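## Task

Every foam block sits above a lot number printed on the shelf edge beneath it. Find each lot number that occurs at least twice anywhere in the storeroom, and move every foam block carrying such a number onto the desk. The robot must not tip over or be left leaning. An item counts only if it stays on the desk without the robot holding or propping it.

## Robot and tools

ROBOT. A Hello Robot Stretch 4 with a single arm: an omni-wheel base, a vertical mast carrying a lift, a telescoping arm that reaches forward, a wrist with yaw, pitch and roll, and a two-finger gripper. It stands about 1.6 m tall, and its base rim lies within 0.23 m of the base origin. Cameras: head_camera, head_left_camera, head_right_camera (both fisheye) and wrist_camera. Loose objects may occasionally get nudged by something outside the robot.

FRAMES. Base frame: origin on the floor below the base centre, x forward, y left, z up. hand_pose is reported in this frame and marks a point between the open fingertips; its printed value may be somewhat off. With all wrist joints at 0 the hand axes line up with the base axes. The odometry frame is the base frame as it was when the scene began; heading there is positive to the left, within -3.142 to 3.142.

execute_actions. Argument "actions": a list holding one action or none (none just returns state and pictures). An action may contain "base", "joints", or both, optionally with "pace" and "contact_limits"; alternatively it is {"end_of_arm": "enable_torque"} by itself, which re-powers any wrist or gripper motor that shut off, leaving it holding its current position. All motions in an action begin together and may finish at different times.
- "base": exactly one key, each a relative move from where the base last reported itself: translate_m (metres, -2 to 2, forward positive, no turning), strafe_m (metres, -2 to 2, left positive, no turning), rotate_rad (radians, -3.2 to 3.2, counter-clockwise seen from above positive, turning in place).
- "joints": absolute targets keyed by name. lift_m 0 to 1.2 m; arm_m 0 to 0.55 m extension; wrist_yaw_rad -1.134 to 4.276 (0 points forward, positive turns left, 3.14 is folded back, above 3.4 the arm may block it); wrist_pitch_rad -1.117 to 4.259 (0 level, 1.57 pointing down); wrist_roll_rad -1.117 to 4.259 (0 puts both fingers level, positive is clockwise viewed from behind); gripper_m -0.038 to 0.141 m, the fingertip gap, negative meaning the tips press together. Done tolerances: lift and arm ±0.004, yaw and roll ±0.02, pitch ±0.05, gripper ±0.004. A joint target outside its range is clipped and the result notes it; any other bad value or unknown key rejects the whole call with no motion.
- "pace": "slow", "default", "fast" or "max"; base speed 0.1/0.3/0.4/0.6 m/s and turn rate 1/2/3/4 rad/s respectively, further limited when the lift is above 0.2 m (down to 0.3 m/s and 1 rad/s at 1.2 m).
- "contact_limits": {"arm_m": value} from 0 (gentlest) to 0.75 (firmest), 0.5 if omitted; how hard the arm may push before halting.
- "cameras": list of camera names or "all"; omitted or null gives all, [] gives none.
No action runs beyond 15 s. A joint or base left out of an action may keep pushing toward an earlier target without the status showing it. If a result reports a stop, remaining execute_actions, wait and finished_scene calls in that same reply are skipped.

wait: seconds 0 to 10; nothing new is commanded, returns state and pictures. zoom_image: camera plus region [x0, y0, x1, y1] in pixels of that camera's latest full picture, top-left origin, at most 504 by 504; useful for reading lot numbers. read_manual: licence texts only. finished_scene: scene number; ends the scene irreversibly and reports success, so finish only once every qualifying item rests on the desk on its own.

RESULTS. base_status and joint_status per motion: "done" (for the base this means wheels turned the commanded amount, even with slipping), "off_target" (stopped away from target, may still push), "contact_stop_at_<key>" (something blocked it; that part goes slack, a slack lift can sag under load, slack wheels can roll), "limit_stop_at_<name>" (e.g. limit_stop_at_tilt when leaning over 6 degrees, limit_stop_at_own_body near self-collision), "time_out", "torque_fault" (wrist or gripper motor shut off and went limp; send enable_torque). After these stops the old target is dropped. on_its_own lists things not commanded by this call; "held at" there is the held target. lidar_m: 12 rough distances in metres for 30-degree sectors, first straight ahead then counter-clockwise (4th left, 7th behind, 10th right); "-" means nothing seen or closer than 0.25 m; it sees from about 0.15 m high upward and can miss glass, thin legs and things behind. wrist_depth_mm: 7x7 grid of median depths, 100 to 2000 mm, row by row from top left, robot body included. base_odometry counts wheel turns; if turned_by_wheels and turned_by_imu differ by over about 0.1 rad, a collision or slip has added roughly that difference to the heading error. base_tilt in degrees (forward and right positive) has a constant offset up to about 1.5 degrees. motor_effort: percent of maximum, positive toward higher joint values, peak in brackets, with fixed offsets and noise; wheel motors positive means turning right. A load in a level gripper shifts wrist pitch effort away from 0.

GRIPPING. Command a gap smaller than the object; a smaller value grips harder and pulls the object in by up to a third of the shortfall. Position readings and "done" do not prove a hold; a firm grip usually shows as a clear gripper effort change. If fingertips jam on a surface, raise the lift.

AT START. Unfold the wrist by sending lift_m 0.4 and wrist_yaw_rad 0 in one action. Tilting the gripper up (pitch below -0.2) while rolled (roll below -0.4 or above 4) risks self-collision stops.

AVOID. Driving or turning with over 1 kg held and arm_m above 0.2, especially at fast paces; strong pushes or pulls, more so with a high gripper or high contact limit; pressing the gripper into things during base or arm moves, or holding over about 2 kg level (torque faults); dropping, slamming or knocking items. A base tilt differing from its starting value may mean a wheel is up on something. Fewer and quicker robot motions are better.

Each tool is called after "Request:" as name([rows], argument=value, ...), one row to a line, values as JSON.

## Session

Request:
execute_actions(actions=[])

Scene clock: 0.00 s.
base_odometry: x=+0.000 y=+0.000 heading=+0.000 (m, m, rad; odometry frame)
turned_by_wheels: +0.000 (rad since the last result)
turned_by_imu: +0.000 (rad since the last result)
base_tilt: forward=-0.1 right=+1.0 (deg)
lidar_m: 0.94 2.36 1.31 0.79 0.66 0.67 0.81 1.45 1.88 1.81 0.76 0.76
base_status: not commanded
joint_positions: lift_m=+0.205 arm_m=+0.002 wrist_yaw_rad=+3.105 wrist_pitch_rad=-0.014 wrist_roll_rad=-0.017 gripper_m=+0.057
joint_status: not commanded
motor_effort: lift_m=+18 arm_m=+0 wrist_yaw_rad=-1 wrist_pitch_rad=-5 wrist_roll_rad=+0 gripper_m=-3 wheel_0=+0 wheel_1=+0 wheel_2=+0 (%)
hand_pose: x=-0.1127 y=+0.0978 z=+0.3873 quat_wxyz=(+0.018, +0.007, -0.009, +1.000) (m; base frame)
wrist_depth_mm: - 135 1160 1008 809 676 591 / - 118 165 1008 809 676 591 / - 128 176 991 809 668 597 / 135 137 1138 976 798 668 585 / 1808 1756 1281 991 778 668 585 / 1229 1308 191 976 193 668 580 / 878 854 946 121 788 627 580
pictures: head_camera, head_left_camera, head_right_camera, wrist_camera
Images, in order (width x height): head_camera 420x560, head_left_camera 420x672, head_right_camera 420x672, wrist_camera 616x392.

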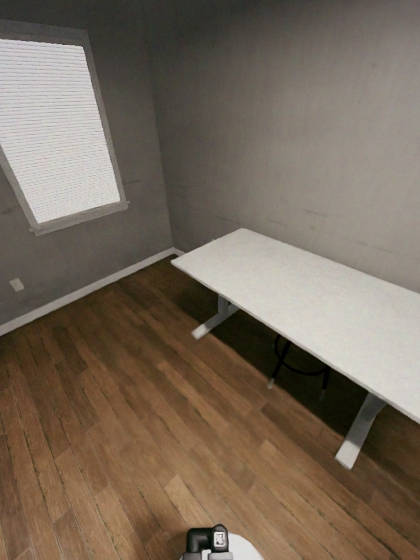

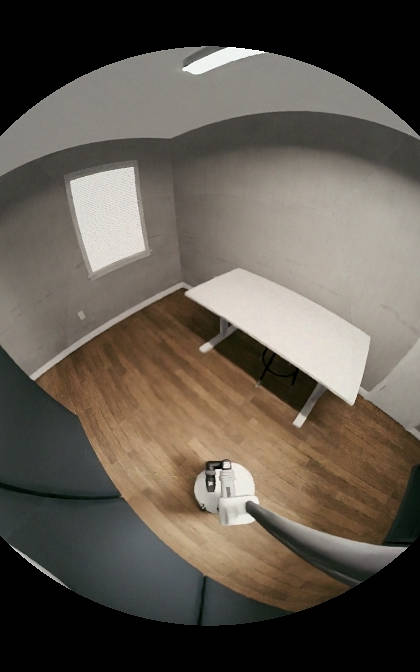

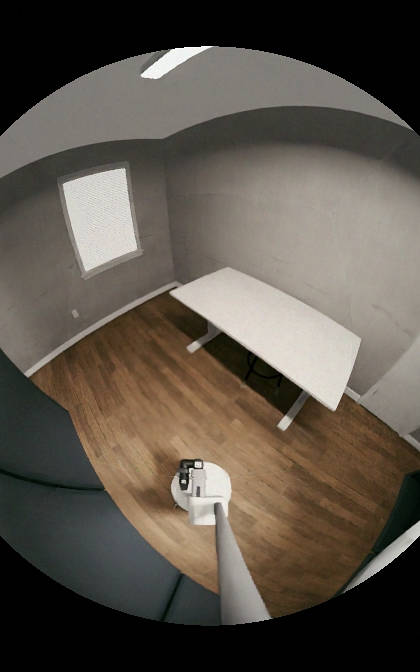

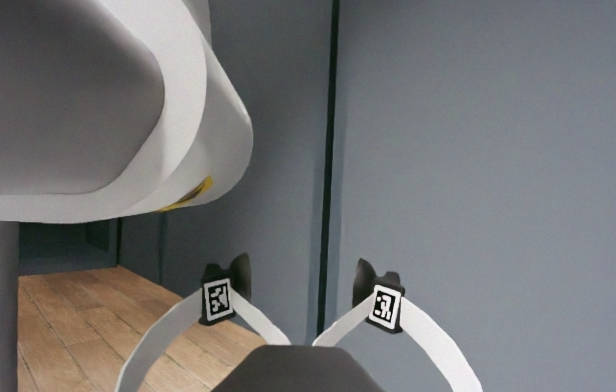

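Mirrored room.

Request:
execute_actions([
  {"base":{"rotate_rad":-2.25},"joints":{"lift_m":0.5,"wrist_yaw_rad":0,"wrist_roll_rad":0,"gripper_m":0.0},"pace":"fast"},
], cameras=[])

Request:
execute_actions([
  {"base":{"translate_m":0.2},"joints":{"arm_m":0.54},"pace":"fast"},
], cameras=["head_camera","wrist_camera"])

Scene clock: 6.70 s.
base_odometry: x=+0.000 y=+0.000 heading=-2.250 (m, m, rad; odometry frame)
turned_by_wheels: -2.250 (rad since the last result)
turned_by_imu: -2.282 (rad since the last result)
base_tilt: forward=-0.1 right=+1.0 (deg)
lidar_m: 1.88 1.97 0.78 0.76 0.86 1.36 2.41 0.86 0.68 0.67 0.73 1.14
base_status: done
joint_positions: lift_m=+0.500 arm_m=+0.002 wrist_yaw_rad=+0.001 wrist_pitch_rad=-0.014 wrist_roll_rad=+0.000 gripper_m=+0.000
joint_status: all done
motor_effort: lift_m=+21(22) arm_m=+0(0) wrist_yaw_rad=-3(10) wrist_pitch_rad=-4(6) wrist_roll_rad=+2(1) gripper_m=-3(5) wheel_0=+1(9) wheel_1=+0(9) wheel_2=+1(7) (%)
hand_pose: x=+0.4610 y=-0.0872 z=+0.6821 quat_wxyz=(+1.000, +0.000, -0.007, +0.000) (m; base frame)
wrist_depth_mm: 1921 1863 - 1756 1756 1618 1160 / - - - 1983 - 1708 1160 / - 1983 - 1921 - 1618 1160 / - - - - - 1661 1138 / - - - 1708 - 1576 1160 / 1921 1921 183 202 1921 1618 1118 / 1499 1430 1537 120 1464 1499 1138
pictures: none
No camera images: the call's "cameras" was empty. Leave "cameras" out to get every camera's image.

Scene clock: 8.87 s.
base_odometry: x=-0.126 y=-0.156 heading=-2.250 (m, m, rad; odometry frame)
turned_by_wheels: +0.000 (rad since the last result)
turned_by_imu: -0.001 (rad since the last result)
base_tilt: forward=-0.1 right=+1.0 (deg)
lidar_m: 1.67 1.84 1.59 0.73 0.83 1.33 2.60 0.88 0.71 0.70 0.75 1.19
base_status: done
joint_positions: lift_m=+0.500 arm_m=+0.538 wrist_yaw_rad=+0.000 wrist_pitch_rad=-0.014 wrist_roll_rad=+0.000 gripper_m=+0.000
joint_status: all done
motor_effort: lift_m=+21(21) arm_m=+9(10) wrist_yaw_rad=+0(3) wrist_pitch_rad=-6(6) wrist_roll_rad=+1(5) gripper_m=-3(5) wheel_0=+0(9) wheel_1=+0(9) wheel_2=+0(13) (%)
hand_pose: x=+0.9978 y=-0.0874 z=+0.6821 quat_wxyz=(+1.000, +0.000, -0.007, +0.000) (m; base frame)
wrist_depth_mm: 1308 1464 1366 1182 1308 1281 1229 / 1229 1464 1397 960 1008 976 1098 / 1281 1499 1430 1205 1336 1281 1138 / 1336 1464 1464 1281 1336 1281 1182 / 1205 1255 1118 1025 1205 1255 1078 / 1308 1499 184 202 904 1308 1118 / 1281 1229 1336 120 1281 1308 1160
pictures: head_camera, wrist_camera
Images, in order (width x height): head_camera 420x560, wrist_camera 616x392.

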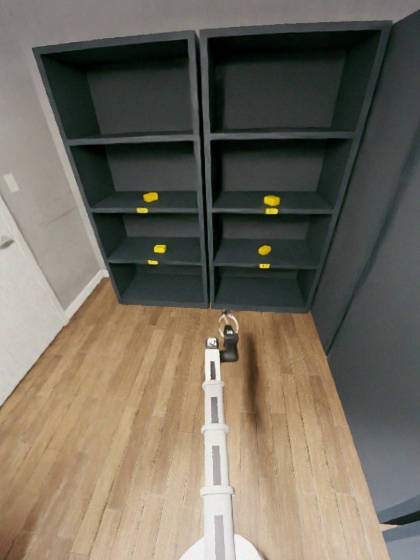

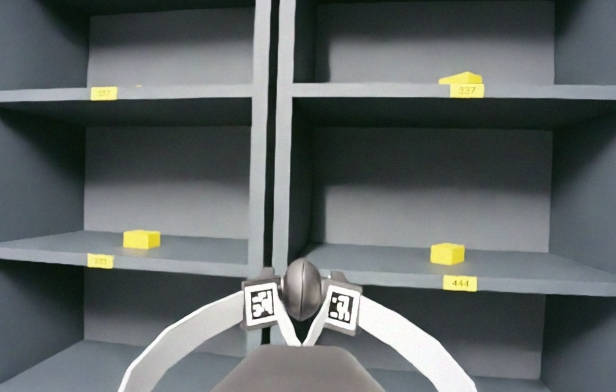

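Request:
execute_actions([
  {"base":{"translate_m":0.85},"joints":{"arm_m":0.01,"wrist_yaw_rad":0.25,"gripper_m":0.14},"pace":"max"},
], cameras=["head_camera","wrist_camera"])

Scene clock: 16.73 s.
base_odometry: x=-0.659 y=-0.817 heading=-2.250 (m, m, rad; odometry frame)
turned_by_wheels: +0.000 (rad since the last result)
turned_by_imu: -0.003 (rad since the last result)
base_tilt: forward=-0.1 right=+1.0 (deg)
lidar_m: 0.84 0.93 1.45 1.42 0.98 1.07 2.25 1.04 0.82 0.80 0.87 0.85
base_status: done
joint_positions: lift_m=+0.500 arm_m=+0.012 wrist_yaw_rad=+0.250 wrist_pitch_rad=-0.014 wrist_roll_rad=+0.000 gripper_m=+0.140
joint_status: all done
motor_effort: lift_m=+20(21) arm_m=-9(11) wrist_yaw_rad=-1(7) wrist_pitch_rad=-5(7) wrist_roll_rad=+1(2) gripper_m=-1(3) wheel_0=+1(9) wheel_1=+1(11) wheel_2=+2(16) (%)
hand_pose: x=+0.4836 y=-0.0134 z=+0.6821 quat_wxyz=(+0.992, +0.001, -0.007, +0.125) (m; base frame)
wrist_depth_mm: 1008 1281 1229 654 591 539 512 / 960 931 820 723 676 759 723 / 1008 1255 1255 1098 699 931 866 / 1025 1281 1229 1118 715 931 878 / 976 1078 1160 878 732 946 866 / 1025 809 741 640 580 539 647 / 1025 1255 1229 121 788 904 500
pictures: head_camera, wrist_camera
Images, in order (width x height): head_camera 420x560, wrist_camera 616x392.

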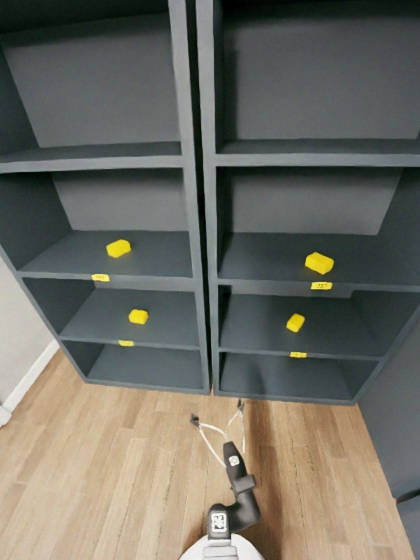

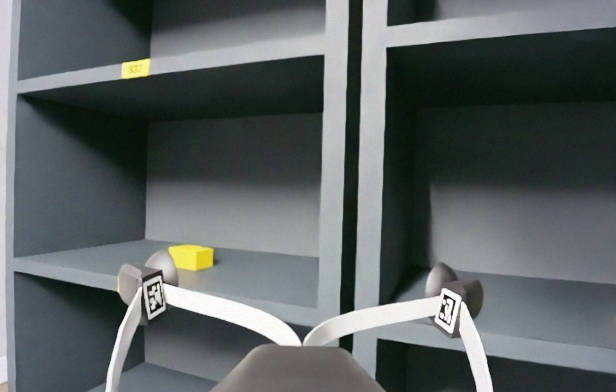

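Request:
zoom_image(camera="head_camera", region=[60,230,180,355])

Request:
zoom_image(camera="head_camera", region=[250,240,370,365])

Region (60, 230, 180, 355) of head_camera's 420x560 image, scaled by 4.032, with more detail than that image has; it fills the left 484 columns of this view, and the rest is white.

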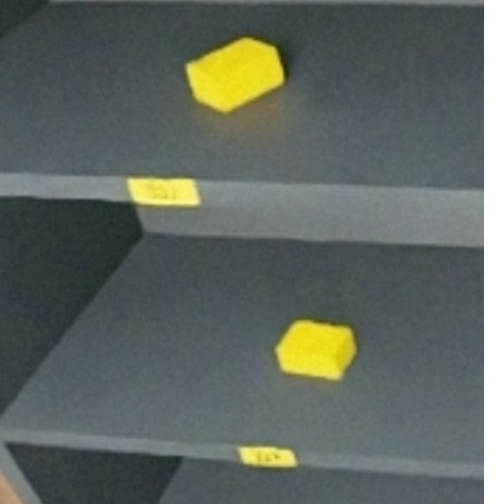

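Region (250, 240, 370, 365) of head_camera's 420x560 image, scaled by 4.032, with more detail than that image has; it fills the left 484 columns of this view, and the rest is white.

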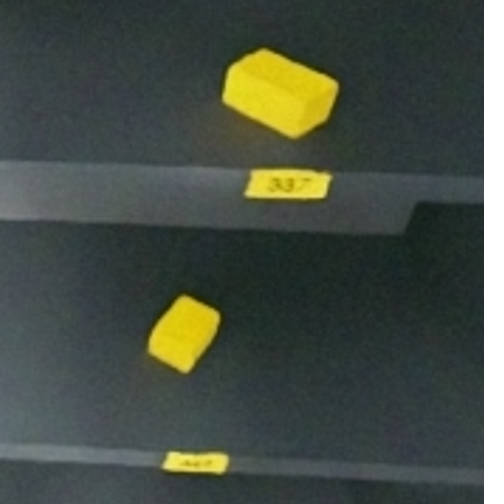

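Request:
execute_actions([
  {"base":{"strafe_m":0.69},"joints":{"wrist_yaw_rad":-0.15},"pace":"max"},
], cameras=["head_camera","wrist_camera"])

Request:
execute_actions([
  {"base":{"translate_m":0.28},"joints":{"wrist_yaw_rad":-0.5,"lift_m":1.05,"wrist_pitch_rad":0.4,"arm_m":0.1},"pace":"fast"},
], cameras=["head_camera","wrist_camera"])

Scene clock: 31.27 s.
base_odometry: x=-0.122 y=-1.250 heading=-2.250 (m, m, rad; odometry frame)
turned_by_wheels: +0.000 (rad since the last result)
turned_by_imu: +0.001 (rad since the last result)
base_tilt: forward=-0.1 right=+0.9 (deg)
lidar_m: 0.93 0.95 0.73 0.74 0.84 0.67 0.66 1.91 1.51 1.49 1.21 0.94
base_status: done
joint_positions: lift_m=+0.500 arm_m=+0.012 wrist_yaw_rad=-0.150 wrist_pitch_rad=-0.014 wrist_roll_rad=+0.000 gripper_m=+0.140
joint_status: all done
motor_effort: lift_m=+20(20) arm_m=-8(9) wrist_yaw_rad=-1(8) wrist_pitch_rad=-4(6) wrist_roll_rad=+1(1) gripper_m=+0(0) wheel_0=+2(14) wheel_1=-1(12) wheel_2=+0(3) (%)
hand_pose: x=+0.4546 y=-0.1294 z=+0.6822 quat_wxyz=(+0.997, -0.001, -0.007, -0.075) (m; base frame)
wrist_depth_mm: 1138 778 1138 1138 1138 917 707 / 1160 741 809 798 788 750 707 / 1160 854 1160 1160 1182 904 715 / 1160 866 1138 1160 1160 891 715 / 1138 759 1160 1160 1160 878 715 / 1160 699 750 707 699 723 723 / 1160 891 1160 121 1182 809 732
pictures: head_camera, wrist_camera
Images, in order (width x height): head_camera 420x560, wrist_camera 616x392.

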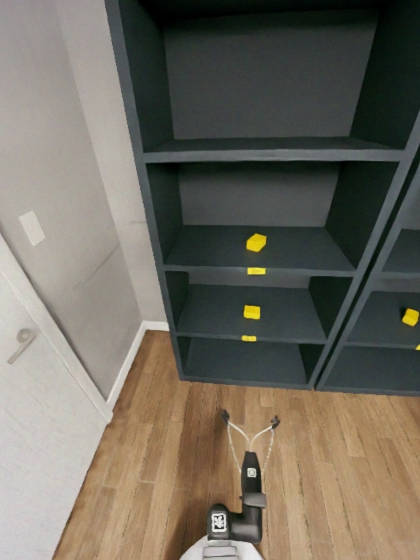

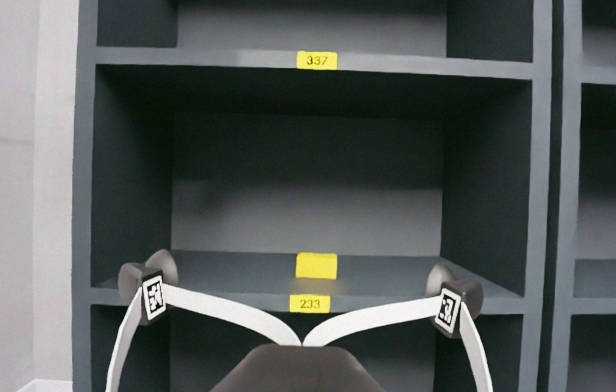

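Scene clock: 33.73 s.
base_odometry: x=-0.298 y=-1.468 heading=-2.249 (m, m, rad; odometry frame)
turned_by_wheels: +0.000 (rad since the last result)
turned_by_imu: -0.001 (rad since the last result)
base_tilt: forward=+0.0 right=+1.0 (deg)
lidar_m: 0.65 0.72 0.70 0.71 0.78 0.97 0.95 1.94 1.55 1.52 0.83 0.66
base_status: done
joint_positions: lift_m=+1.050 arm_m=+0.098 wrist_yaw_rad=-0.500 wrist_pitch_rad=+0.402 wrist_roll_rad=+0.000 gripper_m=+0.140
joint_status: all done
motor_effort: lift_m=+21(25) arm_m=+8(9) wrist_yaw_rad=-2(6) wrist_pitch_rad=-5(5) wrist_roll_rad=+2(1) gripper_m=+1(2) wheel_0=+2(9) wheel_1=+1(7) wheel_2=+1(13) (%)
hand_pose: x=+0.4606 y=-0.2039 z=+1.1151 quat_wxyz=(+0.949, +0.049, +0.193, -0.242) (m; base frame)
wrist_depth_mm: 640 676 732 788 759 569 473 / 668 715 778 842 788 574 504 / 715 750 809 866 778 591 554 / 585 597 554 621 627 580 621 / 449 455 462 480 525 615 1308 / 379 382 439 1042 798 634 1042 / 831 842 866 121 842 732 904
pictures: head_camera, wrist_camera
Images, in order (width x height): head_camera 420x560, wrist_camera 616x392.

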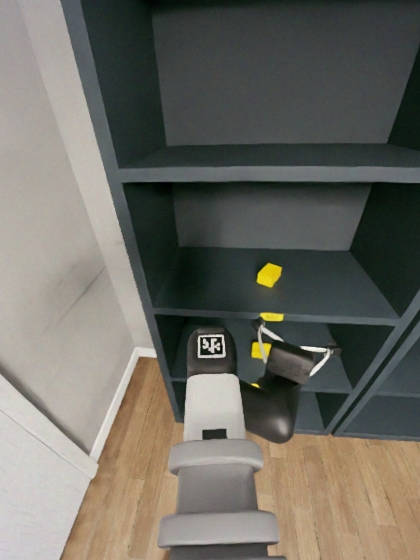

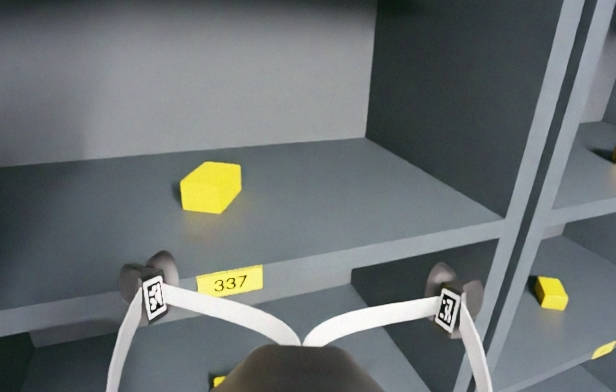

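Request:
execute_actions([
  {"joints":{"wrist_yaw_rad":-0.72,"lift_m":1.025,"arm_m":0.525},"pace":"fast"},
], cameras=["wrist_camera"])

Scene clock: 39.50 s.
base_odometry: x=-0.298 y=-1.468 heading=-2.249 (m, m, rad; odometry frame)
turned_by_wheels: +0.000 (rad since the last result)
turned_by_imu: +0.000 (rad since the last result)
base_tilt: forward=-0.1 right=+0.9 (deg)
lidar_m: 0.65 0.73 0.68 0.71 0.78 0.96 0.95 1.95 1.56 1.52 0.83 0.65
base_status: not commanded
joint_positions: lift_m=+1.025 arm_m=+0.523 wrist_yaw_rad=-0.720 wrist_pitch_rad=+0.402 wrist_roll_rad=+0.000 gripper_m=+0.140
joint_status: all done
motor_effort: lift_m=+15(19) arm_m=+9(9) wrist_yaw_rad=+1(7) wrist_pitch_rad=-5(5) wrist_roll_rad=+0(1) gripper_m=+2(1) wheel_0=+2(2) wheel_1=+1(1) wheel_2=+1(1) (%)
hand_pose: x=+0.8364 y=-0.2407 z=+1.0906 quat_wxyz=(+0.917, +0.070, +0.187, -0.345) (m; base frame)
wrist_depth_mm: 319 353 399 452 530 521 439 / 332 370 421 480 564 530 452 / 349 389 445 517 615 554 459 / 368 413 473 525 569 539 477 / 377 410 418 421 430 436 439 / 325 304 314 276 320 320 349 / 276 276 281 121 286 289 293
pictures: wrist_camera
Images, in order (width x height): wrist_camera 616x392.

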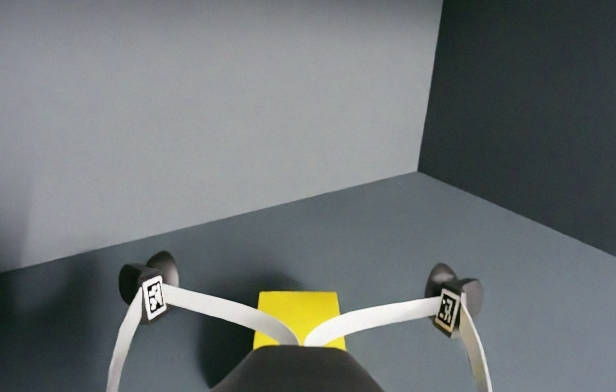

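Request:
execute_actions([
  {"joints":{"lift_m":0.958,"gripper_m":0.11}},
], cameras=["wrist_camera"])

Scene clock: 43.03 s.
base_odometry: x=-0.298 y=-1.468 heading=-2.249 (m, m, rad; odometry frame)
turned_by_wheels: +0.000 (rad since the last result)
turned_by_imu: +0.000 (rad since the last result)
base_tilt: forward=-0.1 right=+1.0 (deg)
lidar_m: 0.63 0.71 0.68 0.72 0.77 0.96 0.94 1.95 1.55 1.52 0.85 0.66
base_status: not commanded
joint_positions: lift_m=+0.958 arm_m=+0.523 wrist_yaw_rad=-0.720 wrist_pitch_rad=+0.402 wrist_roll_rad=+0.000 gripper_m=+0.110
joint_status: all done
motor_effort: lift_m=+14(15) arm_m=+9(9) wrist_yaw_rad=-3(1) wrist_pitch_rad=-6(5) wrist_roll_rad=+2(0) gripper_m=+0(2) wheel_0=+2(2) wheel_1=+1(1) wheel_2=+1(1) (%)
hand_pose: x=+0.8364 y=-0.2407 z=+1.0237 quat_wxyz=(+0.917, +0.070, +0.187, -0.345) (m; base frame)
wrist_depth_mm: 320 353 397 452 525 521 439 / 332 370 424 480 564 530 445 / 349 389 442 504 569 535 466 / 357 384 394 399 410 418 424 / 290 294 287 223 307 312 315 / 234 228 193 187 195 249 250 / 198 198 202 123 205 200 211
pictures: wrist_camera
Images, in order (width x height): wrist_camera 616x392.

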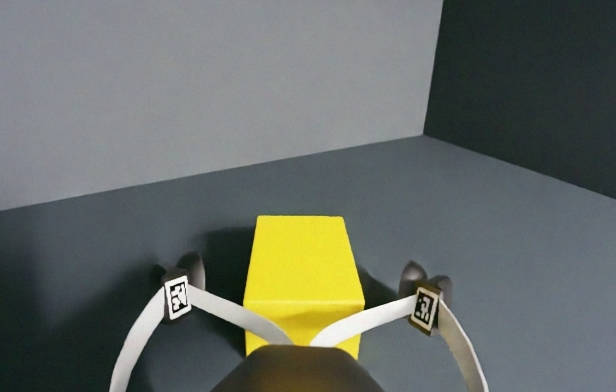

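Request:
execute_actions([
  {"joints":{"gripper_m":0.015}},
], cameras=[])

Request:
execute_actions([
  {"joints":{"lift_m":0.98},"pace":"fast"},
], cameras=["wrist_camera"])

Request:
execute_actions([
  {"base":{"translate_m":-0.3},"joints":{"arm_m":0.01,"wrist_yaw_rad":0},"pace":"fast"},
], cameras=[])

Request:
execute_actions([
  {"base":{"rotate_rad":2.7},"joints":{"lift_m":0.78},"pace":"fast"},
], cameras=["head_camera","wrist_camera"])

Scene clock: 50.70 s.
base_odometry: x=-0.298 y=-1.468 heading=-2.249 (m, m, rad; odometry frame)
turned_by_wheels: +0.000 (rad since the last result)
turned_by_imu: +0.000 (rad since the last result)
base_tilt: forward=-0.1 right=+1.0 (deg)
lidar_m: 0.65 0.71 0.69 0.70 0.77 0.96 0.95 1.92 1.57 1.53 0.85 0.66
base_status: not commanded
joint_positions: lift_m=+0.958 arm_m=+0.523 wrist_yaw_rad=-0.720 wrist_pitch_rad=+0.402 wrist_roll_rad=+0.000 gripper_m=+0.015
joint_status: all done
motor_effort: lift_m=+14(14) arm_m=+9(9) wrist_yaw_rad=+0(2) wrist_pitch_rad=-6(5) wrist_roll_rad=+0(1) gripper_m=-16(15) wheel_0=+2(2) wheel_1=+1(1) wheel_2=+1(1) (%)
hand_pose: x=+0.8364 y=-0.2407 z=+1.0236 quat_wxyz=(+0.917, +0.070, +0.187, -0.345) (m; base frame)
wrist_depth_mm: 319 355 397 452 525 521 436 / 334 370 418 484 569 530 445 / 349 392 445 500 564 535 462 / 355 384 392 399 407 415 421 / 289 294 297 213 307 310 314 / 233 228 182 175 182 249 249 / 198 195 200 143 205 193 210
pictures: none
No camera images: the call's "cameras" was empty. Leave "cameras" out to get every camera's image.

Scene clock: 51.40 s.
base_odometry: x=-0.298 y=-1.468 heading=-2.249 (m, m, rad; odometry frame)
turned_by_wheels: +0.000 (rad since the last result)
turned_by_imu: +0.000 (rad since the last result)
base_tilt: forward=-0.2 right=+1.0 (deg)
lidar_m: 0.64 0.72 0.68 0.70 0.78 0.95 0.94 1.98 1.55 1.51 0.84 0.66
base_status: not commanded
joint_positions: lift_m=+0.980 arm_m=+0.523 wrist_yaw_rad=-0.720 wrist_pitch_rad=+0.402 wrist_roll_rad=+0.000 gripper_m=+0.015
joint_status: all done
motor_effort: lift_m=+21(24) arm_m=+9(9) wrist_yaw_rad=-1(1) wrist_pitch_rad=-6(7) wrist_roll_rad=+1(1) gripper_m=-15(15) wheel_0=+2(2) wheel_1=+1(1) wheel_2=+1(1) (%)
hand_pose: x=+0.8364 y=-0.2407 z=+1.0450 quat_wxyz=(+0.917, +0.070, +0.187, -0.345) (m; base frame)
wrist_depth_mm: 320 353 397 455 530 517 436 / 334 370 418 480 569 530 445 / 349 392 445 517 597 549 459 / 366 404 442 452 459 469 452 / 325 329 334 213 347 349 355 / 262 256 181 175 183 279 281 / 223 220 226 143 231 217 241
pictures: wrist_camera
Images, in order (width x height): wrist_camera 616x392.

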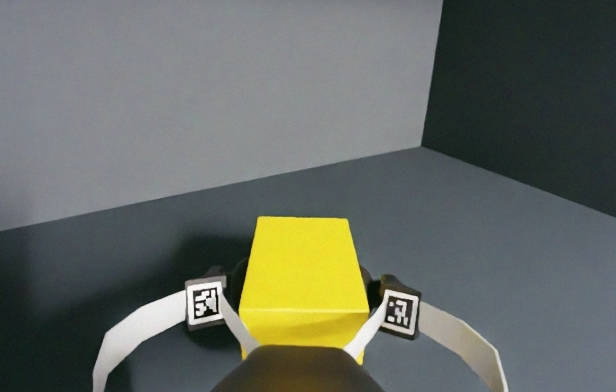

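Scene clock: 53.67 s.
base_odometry: x=-0.110 y=-1.235 heading=-2.250 (m, m, rad; odometry frame)
turned_by_wheels: +0.000 (rad since the last result)
turned_by_imu: +0.001 (rad since the last result)
base_tilt: forward=-0.1 right=+1.0 (deg)
lidar_m: 0.94 0.90 0.76 0.74 0.80 0.65 0.64 1.92 1.51 1.49 1.21 0.96
base_status: done
joint_positions: lift_m=+0.980 arm_m=+0.012 wrist_yaw_rad=+0.000 wrist_pitch_rad=+0.403 wrist_roll_rad=+0.000 gripper_m=+0.015
joint_status: all done
motor_effort: lift_m=+21(22) arm_m=-9(11) wrist_yaw_rad=+1(7) wrist_pitch_rad=-7(7) wrist_roll_rad=+0(2) gripper_m=-16(14) wheel_0=-2(7) wheel_1=-1(8) wheel_2=+1(12) (%)
hand_pose: x=+0.4478 y=-0.0875 z=+1.0449 quat_wxyz=(+0.980, +0.000, +0.200, +0.000) (m; base frame)
wrist_depth_mm: 976 1118 991 1060 1008 991 854 / 991 1160 946 1098 1078 1060 842 / 1008 1229 798 820 759 778 723 / 1025 1336 1098 1281 1229 1182 809 / 1042 1366 946 213 1160 1118 788 / 1060 1336 181 175 183 946 809 / 1078 1336 1118 143 1308 854 854
pictures: none
No camera images: the call's "cameras" was empty. Leave "cameras" out to get every camera's image.

Scene clock: 56.57 s.
base_odometry: x=-0.110 y=-1.235 heading=+0.450 (m, m, rad; odometry frame)
turned_by_wheels: +2.700 (rad since the last result)
turned_by_imu: +2.739 (rad since the last result)
base_tilt: forward=-0.2 right=+0.9 (deg)
lidar_m: 0.64 0.64 1.79 1.50 1.48 1.16 0.96 0.94 0.85 0.75 0.74 0.76
base_status: done
joint_positions: lift_m=+0.780 arm_m=+0.012 wrist_yaw_rad=+0.000 wrist_pitch_rad=+0.402 wrist_roll_rad=+0.000 gripper_m=+0.015
joint_status: all done
motor_effort: lift_m=+15(19) arm_m=-9(9) wrist_yaw_rad=+0(0) wrist_pitch_rad=-7(6) wrist_roll_rad=+1(1) gripper_m=-16(19) wheel_0=-3(8) wheel_1=-1(7) wheel_2=-2(9) (%)
hand_pose: x=+0.4479 y=-0.0875 z=+0.8455 quat_wxyz=(+0.980, +0.000, +0.200, +0.000) (m; base frame)
wrist_depth_mm: - - - 1983 1160 809 634 / - - 1661 1661 1205 831 654 / - 878 891 917 946 831 661 / - 597 615 621 634 647 668 / 462 480 492 213 1138 866 683 / 1336 1308 182 176 183 854 691 / 1160 1138 1160 142 1138 798 699
pictures: head_camera, wrist_camera
Images, in order (width x height): head_camera 420x560, wrist_camera 616x392.

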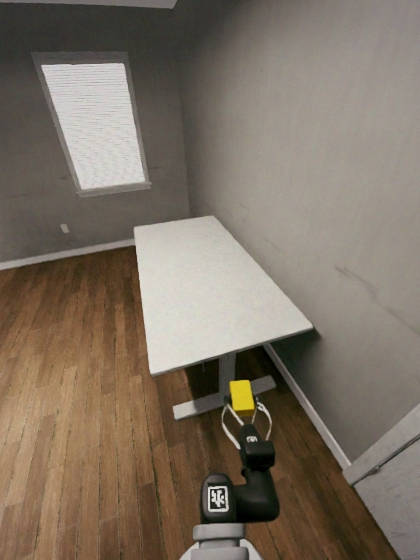

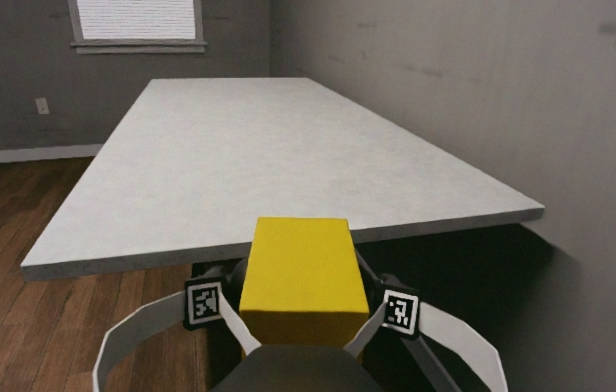

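Request:
execute_actions([
  {"joints":{"lift_m":0.715,"arm_m":0.5},"pace":"fast"},
], cameras=[])

Request:
execute_actions([
  {"joints":{"lift_m":0.689}},
], cameras=[])

Request:
execute_actions([
  {"joints":{"gripper_m":0.1}},
], cameras=[])

Request:
execute_actions([
  {"joints":{"lift_m":0.76,"arm_m":0.38,"gripper_m":0.14},"pace":"fast"},
], cameras=["wrist_camera"])

Request:
execute_actions([
  {"base":{"rotate_rad":2.67},"joints":{"arm_m":0.2},"pace":"fast"},
], cameras=[])

Request:
execute_actions([
  {"base":{"translate_m":0.62},"joints":{"lift_m":1.03},"pace":"max"},
], cameras=["head_camera","wrist_camera"])

Scene clock: 73.63 s.
base_odometry: x=-0.110 y=-1.235 heading=+0.450 (m, m, rad; odometry frame)
turned_by_wheels: +0.000 (rad since the last result)
turned_by_imu: +0.000 (rad since the last result)
base_tilt: forward=-0.2 right=+1.0 (deg)
lidar_m: 0.64 0.64 1.81 1.51 1.49 1.19 0.96 0.94 0.85 0.75 0.74 0.76
base_status: not commanded
joint_positions: lift_m=+0.715 arm_m=+0.498 wrist_yaw_rad=+0.000 wrist_pitch_rad=+0.402 wrist_roll_rad=+0.000 gripper_m=+0.015
joint_status: all done
motor_effort: lift_m=+15(17) arm_m=+9(9) wrist_yaw_rad=-2(1) wrist_pitch_rad=-6(6) wrist_roll_rad=+1(0) gripper_m=-17(16) wheel_0=-2(3) wheel_1=-1(1) wheel_2=-2(2) (%)
hand_pose: x=+0.9348 y=-0.0874 z=+0.7805 quat_wxyz=(+0.980, +0.000, +0.200, +0.000) (m; base frame)
wrist_depth_mm: - - - 1537 891 627 492 / - 1182 1229 1255 917 634 496 / 640 654 661 683 699 640 508 / 442 449 455 462 473 480 496 / 334 343 343 213 355 359 364 / 271 265 182 175 182 287 289 / 229 227 233 143 237 223 247
pictures: none
No camera images: the call's "cameras" was empty. Leave "cameras" out to get every camera's image.

Scene clock: 74.50 s.
base_odometry: x=-0.110 y=-1.235 heading=+0.450 (m, m, rad; odometry frame)
turned_by_wheels: +0.000 (rad since the last result)
turned_by_imu: +0.000 (rad since the last result)
base_tilt: forward=+0.0 right=+1.0 (deg)
lidar_m: 0.65 0.63 1.81 1.50 1.48 1.14 0.95 0.94 0.86 0.74 0.73 0.76
base_status: not commanded
joint_positions: lift_m=+0.689 arm_m=+0.498 wrist_yaw_rad=+0.000 wrist_pitch_rad=+0.402 wrist_roll_rad=+0.000 gripper_m=+0.015
joint_status: all done
motor_effort: lift_m=+15(16) arm_m=+9(9) wrist_yaw_rad=-2(2) wrist_pitch_rad=-4(6) wrist_roll_rad=+1(1) gripper_m=-17(18) wheel_0=-2(2) wheel_1=-1(1) wheel_2=-2(2) (%)
hand_pose: x=+0.9348 y=-0.0874 z=+0.7545 quat_wxyz=(+0.980, +0.000, +0.200, +0.000) (m; base frame)
wrist_depth_mm: - - - 1499 878 627 492 / - 1042 1060 1118 866 627 500 / 554 564 574 597 603 603 508 / 382 389 394 402 410 415 421 / 291 296 300 213 310 314 315 / 236 229 181 176 183 249 251 / 200 196 202 143 206 193 211
pictures: none
No camera images: the call's "cameras" was empty. Leave "cameras" out to get every camera's image.

Scene clock: 76.17 s.
base_odometry: x=-0.110 y=-1.235 heading=+0.450 (m, m, rad; odometry frame)
turned_by_wheels: +0.000 (rad since the last result)
turned_by_imu: +0.000 (rad since the last result)
base_tilt: forward=-0.1 right=+1.0 (deg)
lidar_m: 0.62 0.64 1.79 1.50 1.49 1.17 0.96 0.95 0.86 0.74 0.74 0.77
base_status: not commanded
joint_positions: lift_m=+0.689 arm_m=+0.498 wrist_yaw_rad=+0.000 wrist_pitch_rad=+0.402 wrist_roll_rad=+0.000 gripper_m=+0.100
joint_status: all done
motor_effort: lift_m=+15(15) arm_m=+9(9) wrist_yaw_rad=+1(3) wrist_pitch_rad=-6(6) wrist_roll_rad=+1(3) gripper_m=+1(14) wheel_0=-3(2) wheel_1=-1(1) wheel_2=-2(2) (%)
hand_pose: x=+0.9348 y=-0.0874 z=+0.7545 quat_wxyz=(+0.980, +0.000, +0.200, +0.000) (m; base frame)
wrist_depth_mm: - - - 1499 878 627 492 / - 1042 1078 1118 866 627 500 / 554 559 580 591 609 597 508 / 382 389 397 402 410 418 424 / 291 297 300 224 310 312 315 / 235 230 190 188 196 250 251 / 200 196 202 122 207 200 211
pictures: none
No camera images: the call's "cameras" was empty. Leave "cameras" out to get every camera's image.

Scene clock: 77.57 s.
base_odometry: x=-0.110 y=-1.235 heading=+0.450 (m, m, rad; odometry frame)
turned_by_wheels: +0.000 (rad since the last result)
turned_by_imu: +0.000 (rad since the last result)
base_tilt: forward=-0.1 right=+0.9 (deg)
lidar_m: 0.64 0.64 1.80 1.49 1.50 1.16 0.97 0.96 0.85 0.74 0.73 0.76
base_status: not commanded
joint_positions: lift_m=+0.760 arm_m=+0.382 wrist_yaw_rad=+0.000 wrist_pitch_rad=+0.402 wrist_roll_rad=+0.000 gripper_m=+0.140
joint_status: all done
motor_effort: lift_m=+21(26) arm_m=-9(10) wrist_yaw_rad=-1(3) wrist_pitch_rad=-6(6) wrist_roll_rad=+1(0) gripper_m=+3(0) wheel_0=-2(3) wheel_1=-1(1) wheel_2=-2(2) (%)
hand_pose: x=+0.8179 y=-0.0874 z=+0.8251 quat_wxyz=(+0.980, +0.000, +0.200, +0.000) (m; base frame)
wrist_depth_mm: - - - 1576 960 668 525 / - - - 1397 976 676 530 / - 798 820 831 854 691 544 / 539 549 564 569 574 621 554 / 413 421 427 368 439 442 445 / 334 310 319 329 325 327 353 / 282 283 291 121 293 294 297
pictures: wrist_camera
Images, in order (width x height): wrist_camera 616x392.

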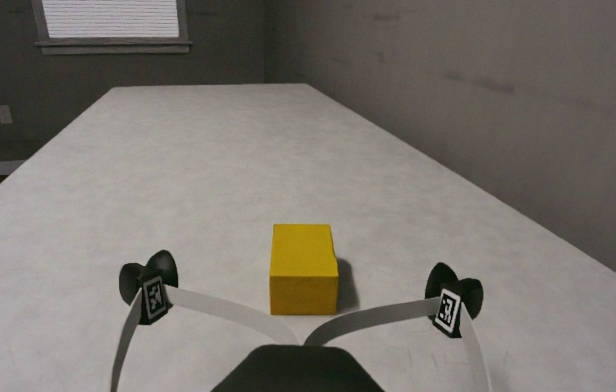

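Scene clock: 80.00 s.
base_odometry: x=-0.110 y=-1.235 heading=+3.120 (m, m, rad; odometry frame)
turned_by_wheels: +2.670 (rad since the last result)
turned_by_imu: +2.709 (rad since the last result)
base_tilt: forward=-0.2 right=+1.0 (deg)
lidar_m: 1.11 0.95 0.96 0.87 0.75 0.75 0.73 0.64 0.65 1.73 1.48 1.49
base_status: done
joint_positions: lift_m=+0.760 arm_m=+0.202 wrist_yaw_rad=+0.000 wrist_pitch_rad=+0.402 wrist_roll_rad=+0.000 gripper_m=+0.140
joint_status: all done
motor_effort: lift_m=+21(21) arm_m=-9(11) wrist_yaw_rad=-1(2) wrist_pitch_rad=-3(4) wrist_roll_rad=+0(1) gripper_m=+3(1) wheel_0=-1(8) wheel_1=-2(11) wheel_2=-1(13) (%)
hand_pose: x=+0.6380 y=-0.0873 z=+0.8251 quat_wxyz=(+0.980, +0.000, +0.200, +0.000) (m; base frame)
wrist_depth_mm: 574 654 1160 1336 1160 1025 904 / 640 1060 1281 1430 1229 1060 931 / 778 732 1336 1464 1281 1118 976 / 878 750 991 1182 1336 1138 1008 / 732 741 1464 1576 1430 1205 1042 / 1078 741 1182 1308 1308 1160 1060 / 1025 931 1098 121 1160 1160 1118
pictures: none
No camera images: the call's "cameras" was empty. Leave "cameras" out to get every camera's image.

Scene clock: 82.93 s.
base_odometry: x=-0.730 y=-1.222 heading=+3.120 (m, m, rad; odometry frame)
turned_by_wheels: +0.000 (rad since the last result)
turned_by_imu: -0.003 (rad since the last result)
base_tilt: forward=-0.1 right=+1.0 (deg)
lidar_m: 0.59 0.50 0.51 0.62 1.18 1.20 1.24 1.15 2.13 1.22 1.05 1.04
base_status: done
joint_positions: lift_m=+1.030 arm_m=+0.202 wrist_yaw_rad=+0.000 wrist_pitch_rad=+0.402 wrist_roll_rad=+0.000 gripper_m=+0.140
joint_status: all done
motor_effort: lift_m=+21(25) arm_m=-8(9) wrist_yaw_rad=-2(3) wrist_pitch_rad=-5(6) wrist_roll_rad=+1(1) gripper_m=+1(0) wheel_0=+0(7) wheel_1=+1(8) wheel_2=+0(11) (%)
hand_pose: x=+0.6379 y=-0.0874 z=+1.0952 quat_wxyz=(+0.980, +0.000, +0.200, +0.000) (m; base frame)
wrist_depth_mm: 554 640 741 820 683 591 554 / 574 661 778 866 715 627 574 / 603 691 768 820 741 668 597 / 544 549 462 569 621 699 621 / 415 421 427 462 798 732 647 / 334 312 359 991 820 715 661 / 285 315 831 121 878 788 691
pictures: head_camera, wrist_camera
Images, in order (width x height): head_camera 420x560, wrist_camera 616x392.

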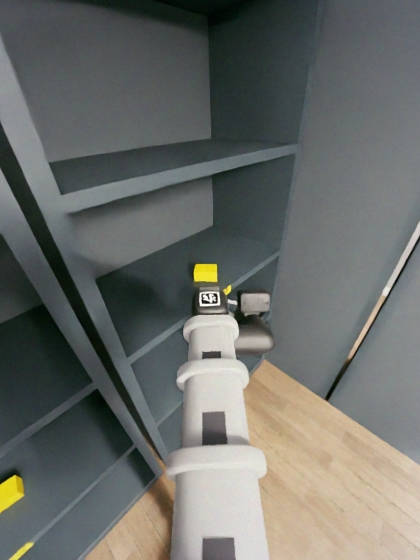

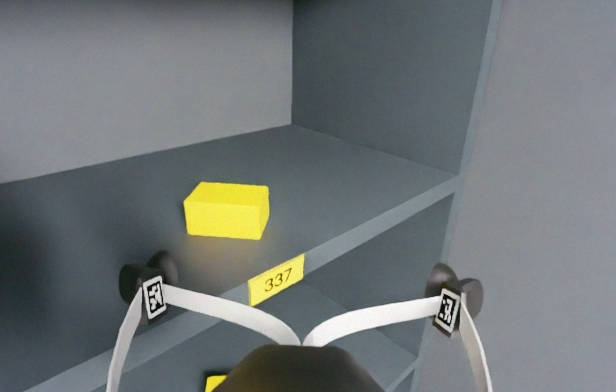

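Request:
execute_actions([
  {"base":{"strafe_m":0.098},"joints":{"arm_m":0.37,"lift_m":0.99}},
], cameras=["head_camera","wrist_camera"])

Scene clock: 88.10 s.
base_odometry: x=-0.732 y=-1.319 heading=+3.120 (m, m, rad; odometry frame)
turned_by_wheels: +0.000 (rad since the last result)
turned_by_imu: +0.001 (rad since the last result)
base_tilt: forward=-0.2 right=+1.0 (deg)
lidar_m: 0.51 0.42 0.43 0.51 1.08 1.10 1.31 1.21 2.26 1.32 1.12 0.89
base_status: done
joint_positions: lift_m=+0.990 arm_m=+0.368 wrist_yaw_rad=+0.000 wrist_pitch_rad=+0.402 wrist_roll_rad=+0.000 gripper_m=+0.140
joint_status: all done
motor_effort: lift_m=+15(18) arm_m=+9(9) wrist_yaw_rad=-1(1) wrist_pitch_rad=-5(6) wrist_roll_rad=+0(1) gripper_m=+1(2) wheel_0=+0(9) wheel_1=+0(10) wheel_2=+0(0) (%)
hand_pose: x=+0.8048 y=-0.0874 z=+1.0557 quat_wxyz=(+0.980, +0.000, +0.200, +0.000) (m; base frame)
wrist_depth_mm: 410 473 549 661 634 535 462 / 424 492 580 699 661 554 480 / 442 517 603 691 654 574 504 / 442 459 466 473 484 492 500 / 343 351 342 279 364 370 569 / 278 260 266 278 271 327 615 / 236 236 242 121 252 668 634
pictures: head_camera, wrist_camera
Images, in order (width x height): head_camera 420x560, wrist_camera 616x392.

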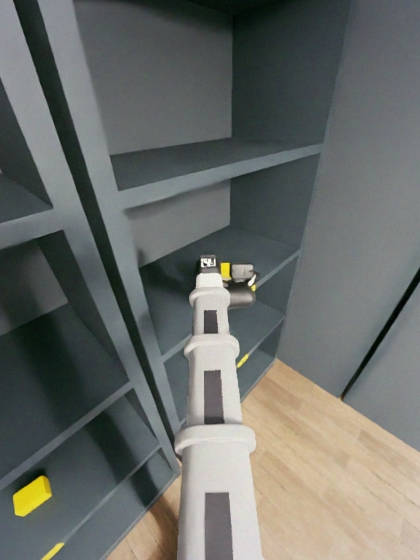

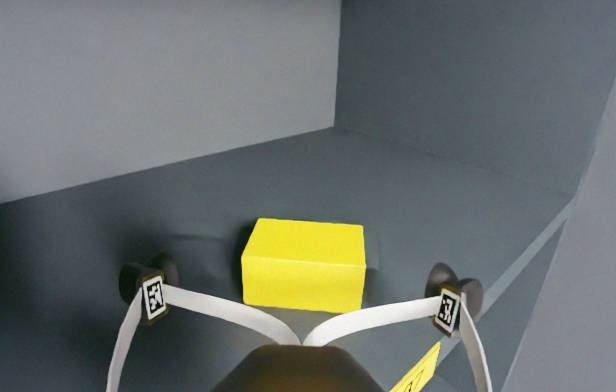

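Request:
execute_actions([
  {"joints":{"arm_m":0.443,"lift_m":0.958}},
], cameras=["wrist_camera"])

Request:
execute_actions([
  {"joints":{"gripper_m":0.045}},
], cameras=[])

Request:
execute_actions([
  {"joints":{"lift_m":0.98},"pace":"fast"},
], cameras=["wrist_camera"])

Scene clock: 94.20 s.
base_odometry: x=-0.732 y=-1.319 heading=+3.120 (m, m, rad; odometry frame)
turned_by_wheels: +0.000 (rad since the last result)
turned_by_imu: +0.000 (rad since the last result)
base_tilt: forward=-0.1 right=+1.0 (deg)
lidar_m: 0.52 0.45 0.44 0.53 1.08 1.10 1.32 1.21 2.28 1.31 1.11 0.89
base_status: not commanded
joint_positions: lift_m=+0.958 arm_m=+0.441 wrist_yaw_rad=+0.000 wrist_pitch_rad=+0.402 wrist_roll_rad=+0.000 gripper_m=+0.140
joint_status: all done
motor_effort: lift_m=+15(15) arm_m=+9(9) wrist_yaw_rad=+0(3) wrist_pitch_rad=-5(4) wrist_roll_rad=+1(1) gripper_m=+1(0) wheel_0=+1(1) wheel_1=+0(0) wheel_2=+0(0) (%)
hand_pose: x=+0.8778 y=-0.0874 z=+1.0237 quat_wxyz=(+0.980, +0.000, +0.200, +0.000) (m; base frame)
wrist_depth_mm: 370 424 492 603 574 488 427 / 384 442 517 640 603 504 439 / 399 462 525 585 591 517 452 / 379 384 394 402 404 415 421 / 289 294 283 222 294 310 314 / 234 218 195 193 196 229 281 / 198 198 204 121 204 206 559
pictures: wrist_camera
Images, in order (width x height): wrist_camera 616x392.

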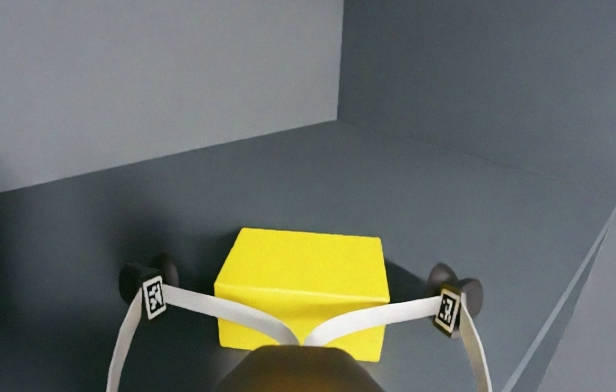

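Scene clock: 96.17 s.
base_odometry: x=-0.732 y=-1.319 heading=+3.120 (m, m, rad; odometry frame)
turned_by_wheels: +0.000 (rad since the last result)
turned_by_imu: +0.000 (rad since the last result)
base_tilt: forward=-0.1 right=+0.9 (deg)
lidar_m: 0.51 0.43 0.43 0.51 1.10 1.11 1.31 1.20 2.26 1.31 1.13 0.90
base_status: not commanded
joint_positions: lift_m=+0.958 arm_m=+0.441 wrist_yaw_rad=+0.000 wrist_pitch_rad=+0.402 wrist_roll_rad=+0.000 gripper_m=+0.045
joint_status: all done
motor_effort: lift_m=+15(15) arm_m=+9(9) wrist_yaw_rad=+0(1) wrist_pitch_rad=-5(6) wrist_roll_rad=+2(1) gripper_m=-18(19) wheel_0=+1(1) wheel_1=+0(0) wheel_2=+0(0) (%)
hand_pose: x=+0.8778 y=-0.0874 z=+1.0236 quat_wxyz=(+0.980, +0.000, +0.200, +0.000) (m; base frame)
wrist_depth_mm: 370 427 492 597 574 488 430 / 382 439 521 640 603 504 439 / 402 466 525 585 585 517 459 / 379 384 392 399 407 413 421 / 289 294 283 212 293 310 312 / 233 220 183 180 181 247 281 / 198 193 194 146 198 198 559
pictures: none
No camera images: the call's "cameras" was empty. Leave "cameras" out to get every camera's image.

Scene clock: 96.87 s.
base_odometry: x=-0.732 y=-1.319 heading=+3.120 (m, m, rad; odometry frame)
turned_by_wheels: +0.000 (rad since the last result)
turned_by_imu: +0.000 (rad since the last result)
base_tilt: forward=-0.1 right=+1.0 (deg)
lidar_m: 0.52 0.44 0.44 0.53 1.07 1.10 1.31 1.22 2.25 1.32 1.14 0.90
base_status: not commanded
joint_positions: lift_m=+0.980 arm_m=+0.441 wrist_yaw_rad=+0.000 wrist_pitch_rad=+0.402 wrist_roll_rad=+0.000 gripper_m=+0.045
joint_status: all done
motor_effort: lift_m=+22(23) arm_m=+9(9) wrist_yaw_rad=-1(1) wrist_pitch_rad=-7(5) wrist_roll_rad=+1(0) gripper_m=-16(15) wheel_0=+1(1) wheel_1=+0(0) wheel_2=+0(0) (%)
hand_pose: x=+0.8778 y=-0.0874 z=+1.0450 quat_wxyz=(+0.980, +0.000, +0.200, +0.000) (m; base frame)
wrist_depth_mm: 368 424 492 597 574 488 427 / 382 439 525 640 603 500 436 / 402 462 549 621 609 525 452 / 404 433 439 449 459 466 452 / 325 330 319 213 329 349 351 / 263 248 183 180 181 278 306 / 224 217 219 146 223 223 569
pictures: wrist_camera
Images, in order (width x height): wrist_camera 616x392.

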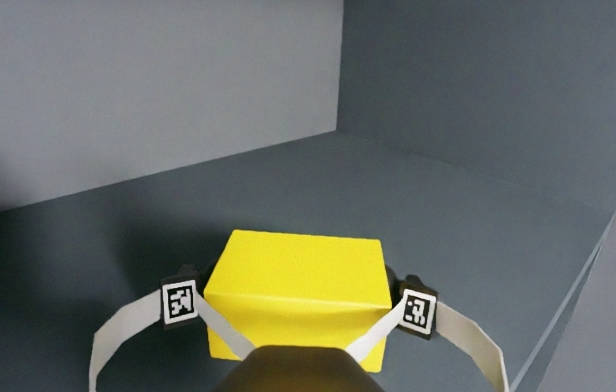

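Request:
execute_actions([
  {"base":{"strafe_m":-0.3},"joints":{"arm_m":0.01},"pace":"fast"},
], cameras=[])

Request:
execute_actions([
  {"base":{"rotate_rad":-2.33},"joints":{"lift_m":0.4},"pace":"fast"},
], cameras=["head_camera"])

Scene clock: 103.80 s.
base_odometry: x=-0.725 y=-1.020 heading=+3.120 (m, m, rad; odometry frame)
turned_by_wheels: +0.000 (rad since the last result)
turned_by_imu: +0.000 (rad since the last result)
base_tilt: forward=-0.1 right=+1.1 (deg)
lidar_m: 0.76 0.64 0.64 0.78 1.31 1.35 1.12 1.09 1.85 1.05 0.90 0.92
base_status: done
joint_positions: lift_m=+0.980 arm_m=+0.012 wrist_yaw_rad=+0.000 wrist_pitch_rad=+0.402 wrist_roll_rad=+0.000 gripper_m=+0.045
joint_status: all done
motor_effort: lift_m=+21(22) arm_m=-9(10) wrist_yaw_rad=+0(1) wrist_pitch_rad=-7(5) wrist_roll_rad=-1(1) gripper_m=-16(16) wheel_0=+1(10) wheel_1=+1(10) wheel_2=+0(0) (%)
hand_pose: x=+0.4479 y=-0.0875 z=+1.0450 quat_wxyz=(+0.980, +0.000, +0.200, +0.000) (m; base frame)
wrist_depth_mm: 768 891 976 820 741 621 544 / 798 891 1008 866 768 640 564 / 634 640 691 842 820 676 580 / 492 991 1182 976 854 707 621 / 917 1042 1078 213 831 732 647 / 891 842 183 180 181 741 661 / 759 741 778 146 931 768 683
pictures: none
No camera images: the call's "cameras" was empty. Leave "cameras" out to get every camera's image.

Scene clock: 106.50 s.
base_odometry: x=-0.725 y=-1.020 heading=+0.790 (m, m, rad; odometry frame)
turned_by_wheels: -2.329 (rad since the last result)
turned_by_imu: -2.363 (rad since the last result)
base_tilt: forward=-0.1 right=+0.9 (deg)
lidar_m: 3.57 1.28 0.95 0.91 0.94 0.68 0.66 0.69 0.98 1.32 1.29 1.10
base_status: done
joint_positions: lift_m=+0.400 arm_m=+0.012 wrist_yaw_rad=+0.000 wrist_pitch_rad=+0.402 wrist_roll_rad=+0.000 gripper_m=+0.045
joint_status: all done
motor_effort: lift_m=+15(20) arm_m=-9(9) wrist_yaw_rad=-3(0) wrist_pitch_rad=-6(7) wrist_roll_rad=+0(0) gripper_m=-14(13) wheel_0=+3(8) wheel_1=+3(9) wheel_2=+1(5) (%)
hand_pose: x=+0.4479 y=-0.0875 z=+0.4655 quat_wxyz=(+0.980, +0.000, +0.200, +0.000) (m; base frame)
wrist_depth_mm: 1336 1921 - - - - 1756 / 1336 1921 - - - - 1661 / 1366 1863 - - - - 1808 / 1281 1366 1430 1430 1464 1464 1499 / 1042 1042 1025 212 1060 1118 1138 / 831 788 182 181 181 878 878 / 707 683 699 146 707 715 750
pictures: head_camera
Images, in order (width x height): head_camera 420x560.

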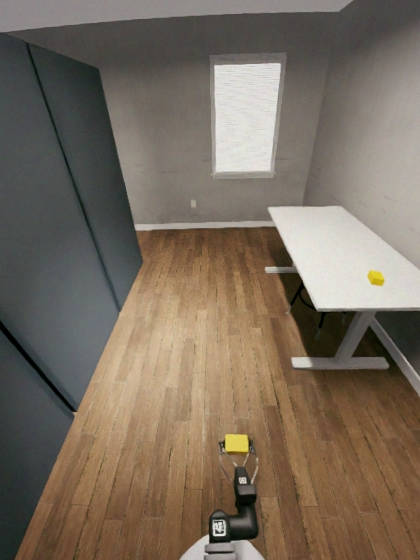

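Request:
execute_actions([
  {"base":{"translate_m":1.75},"joints":{"lift_m":0.74},"pace":"max"},
], cameras=[])

Request:
execute_actions([
  {"base":{"rotate_rad":-1.2},"joints":{"arm_m":0.42,"lift_m":0.72}},
], cameras=["head_camera","wrist_camera"])

Scene clock: 116.00 s.
base_odometry: x=+0.506 y=+0.224 heading=+0.791 (m, m, rad; odometry frame)
turned_by_wheels: +0.000 (rad since the last result)
turned_by_imu: -0.007 (rad since the last result)
base_tilt: forward=-0.1 right=+1.1 (deg)
lidar_m: 1.84 1.24 0.89 0.86 0.90 1.28 2.45 0.81 0.59 0.58 0.63 0.91
base_status: done
joint_positions: lift_m=+0.740 arm_m=+0.011 wrist_yaw_rad=+0.000 wrist_pitch_rad=+0.402 wrist_roll_rad=+0.000 gripper_m=+0.045
joint_status: all done
motor_effort: lift_m=+20(25) arm_m=-8(9) wrist_yaw_rad=-1(2) wrist_pitch_rad=-7(6) wrist_roll_rad=+1(2) gripper_m=-16(17) wheel_0=+0(9) wheel_1=+2(9) wheel_2=+2(15) (%)
hand_pose: x=+0.4479 y=-0.0874 z=+0.8051 quat_wxyz=(+0.980, +0.000, +0.200, +0.000) (m; base frame)
wrist_depth_mm: 1499 1499 1499 1464 1464 1430 1430 / 1618 1618 1576 1576 1537 1537 1537 / 1708 1661 1661 1661 1661 1661 1576 / 1863 1808 1808 1756 1756 1756 1756 / 1576 1661 1618 213 1661 1708 1708 / 1308 1229 182 181 181 1366 1366 / 1118 1078 1060 146 1118 1098 1138
pictures: none
No camera images: the call's "cameras" was empty. Leave "cameras" out to get every camera's image.

Scene clock: 118.30 s.
base_odometry: x=+0.506 y=+0.224 heading=-0.409 (m, m, rad; odometry frame)
turned_by_wheels: -1.200 (rad since the last result)
turned_by_imu: -1.217 (rad since the last result)
base_tilt: forward=-0.1 right=+1.0 (deg)
lidar_m: 0.59 0.76 1.83 1.88 0.94 0.86 0.89 1.11 2.34 0.96 0.63 0.59
base_status: done
joint_positions: lift_m=+0.720 arm_m=+0.418 wrist_yaw_rad=+0.000 wrist_pitch_rad=+0.402 wrist_roll_rad=+0.000 gripper_m=+0.045
joint_status: all done
motor_effort: lift_m=+16(17) arm_m=+9(9) wrist_yaw_rad=+1(4) wrist_pitch_rad=-6(6) wrist_roll_rad=+2(1) gripper_m=-17(17) wheel_0=+1(9) wheel_1=+2(13) wheel_2=+1(9) (%)
hand_pose: x=+0.8548 y=-0.0874 z=+0.7855 quat_wxyz=(+0.980, +0.000, +0.200, +0.000) (m; base frame)
wrist_depth_mm: 1042 931 831 750 691 640 597 / 1138 991 891 798 732 668 621 / 1229 991 676 691 723 683 647 / 452 459 466 480 484 496 504 / 345 349 338 212 349 370 373 / 278 262 183 180 181 296 296 / 237 230 232 146 236 236 249
pictures: head_camera, wrist_camera
Images, in order (width x height): head_camera 420x560, wrist_camera 616x392.

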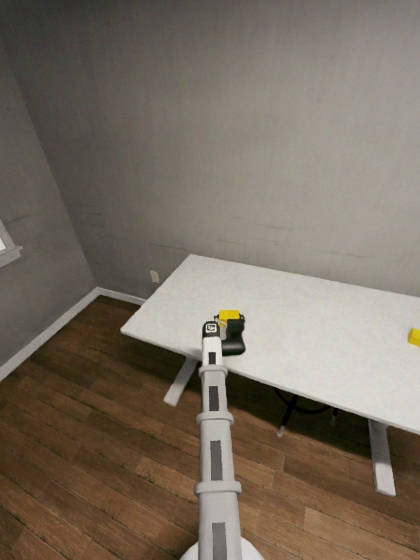

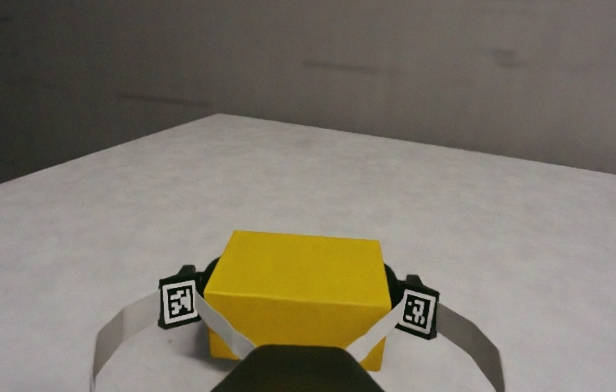

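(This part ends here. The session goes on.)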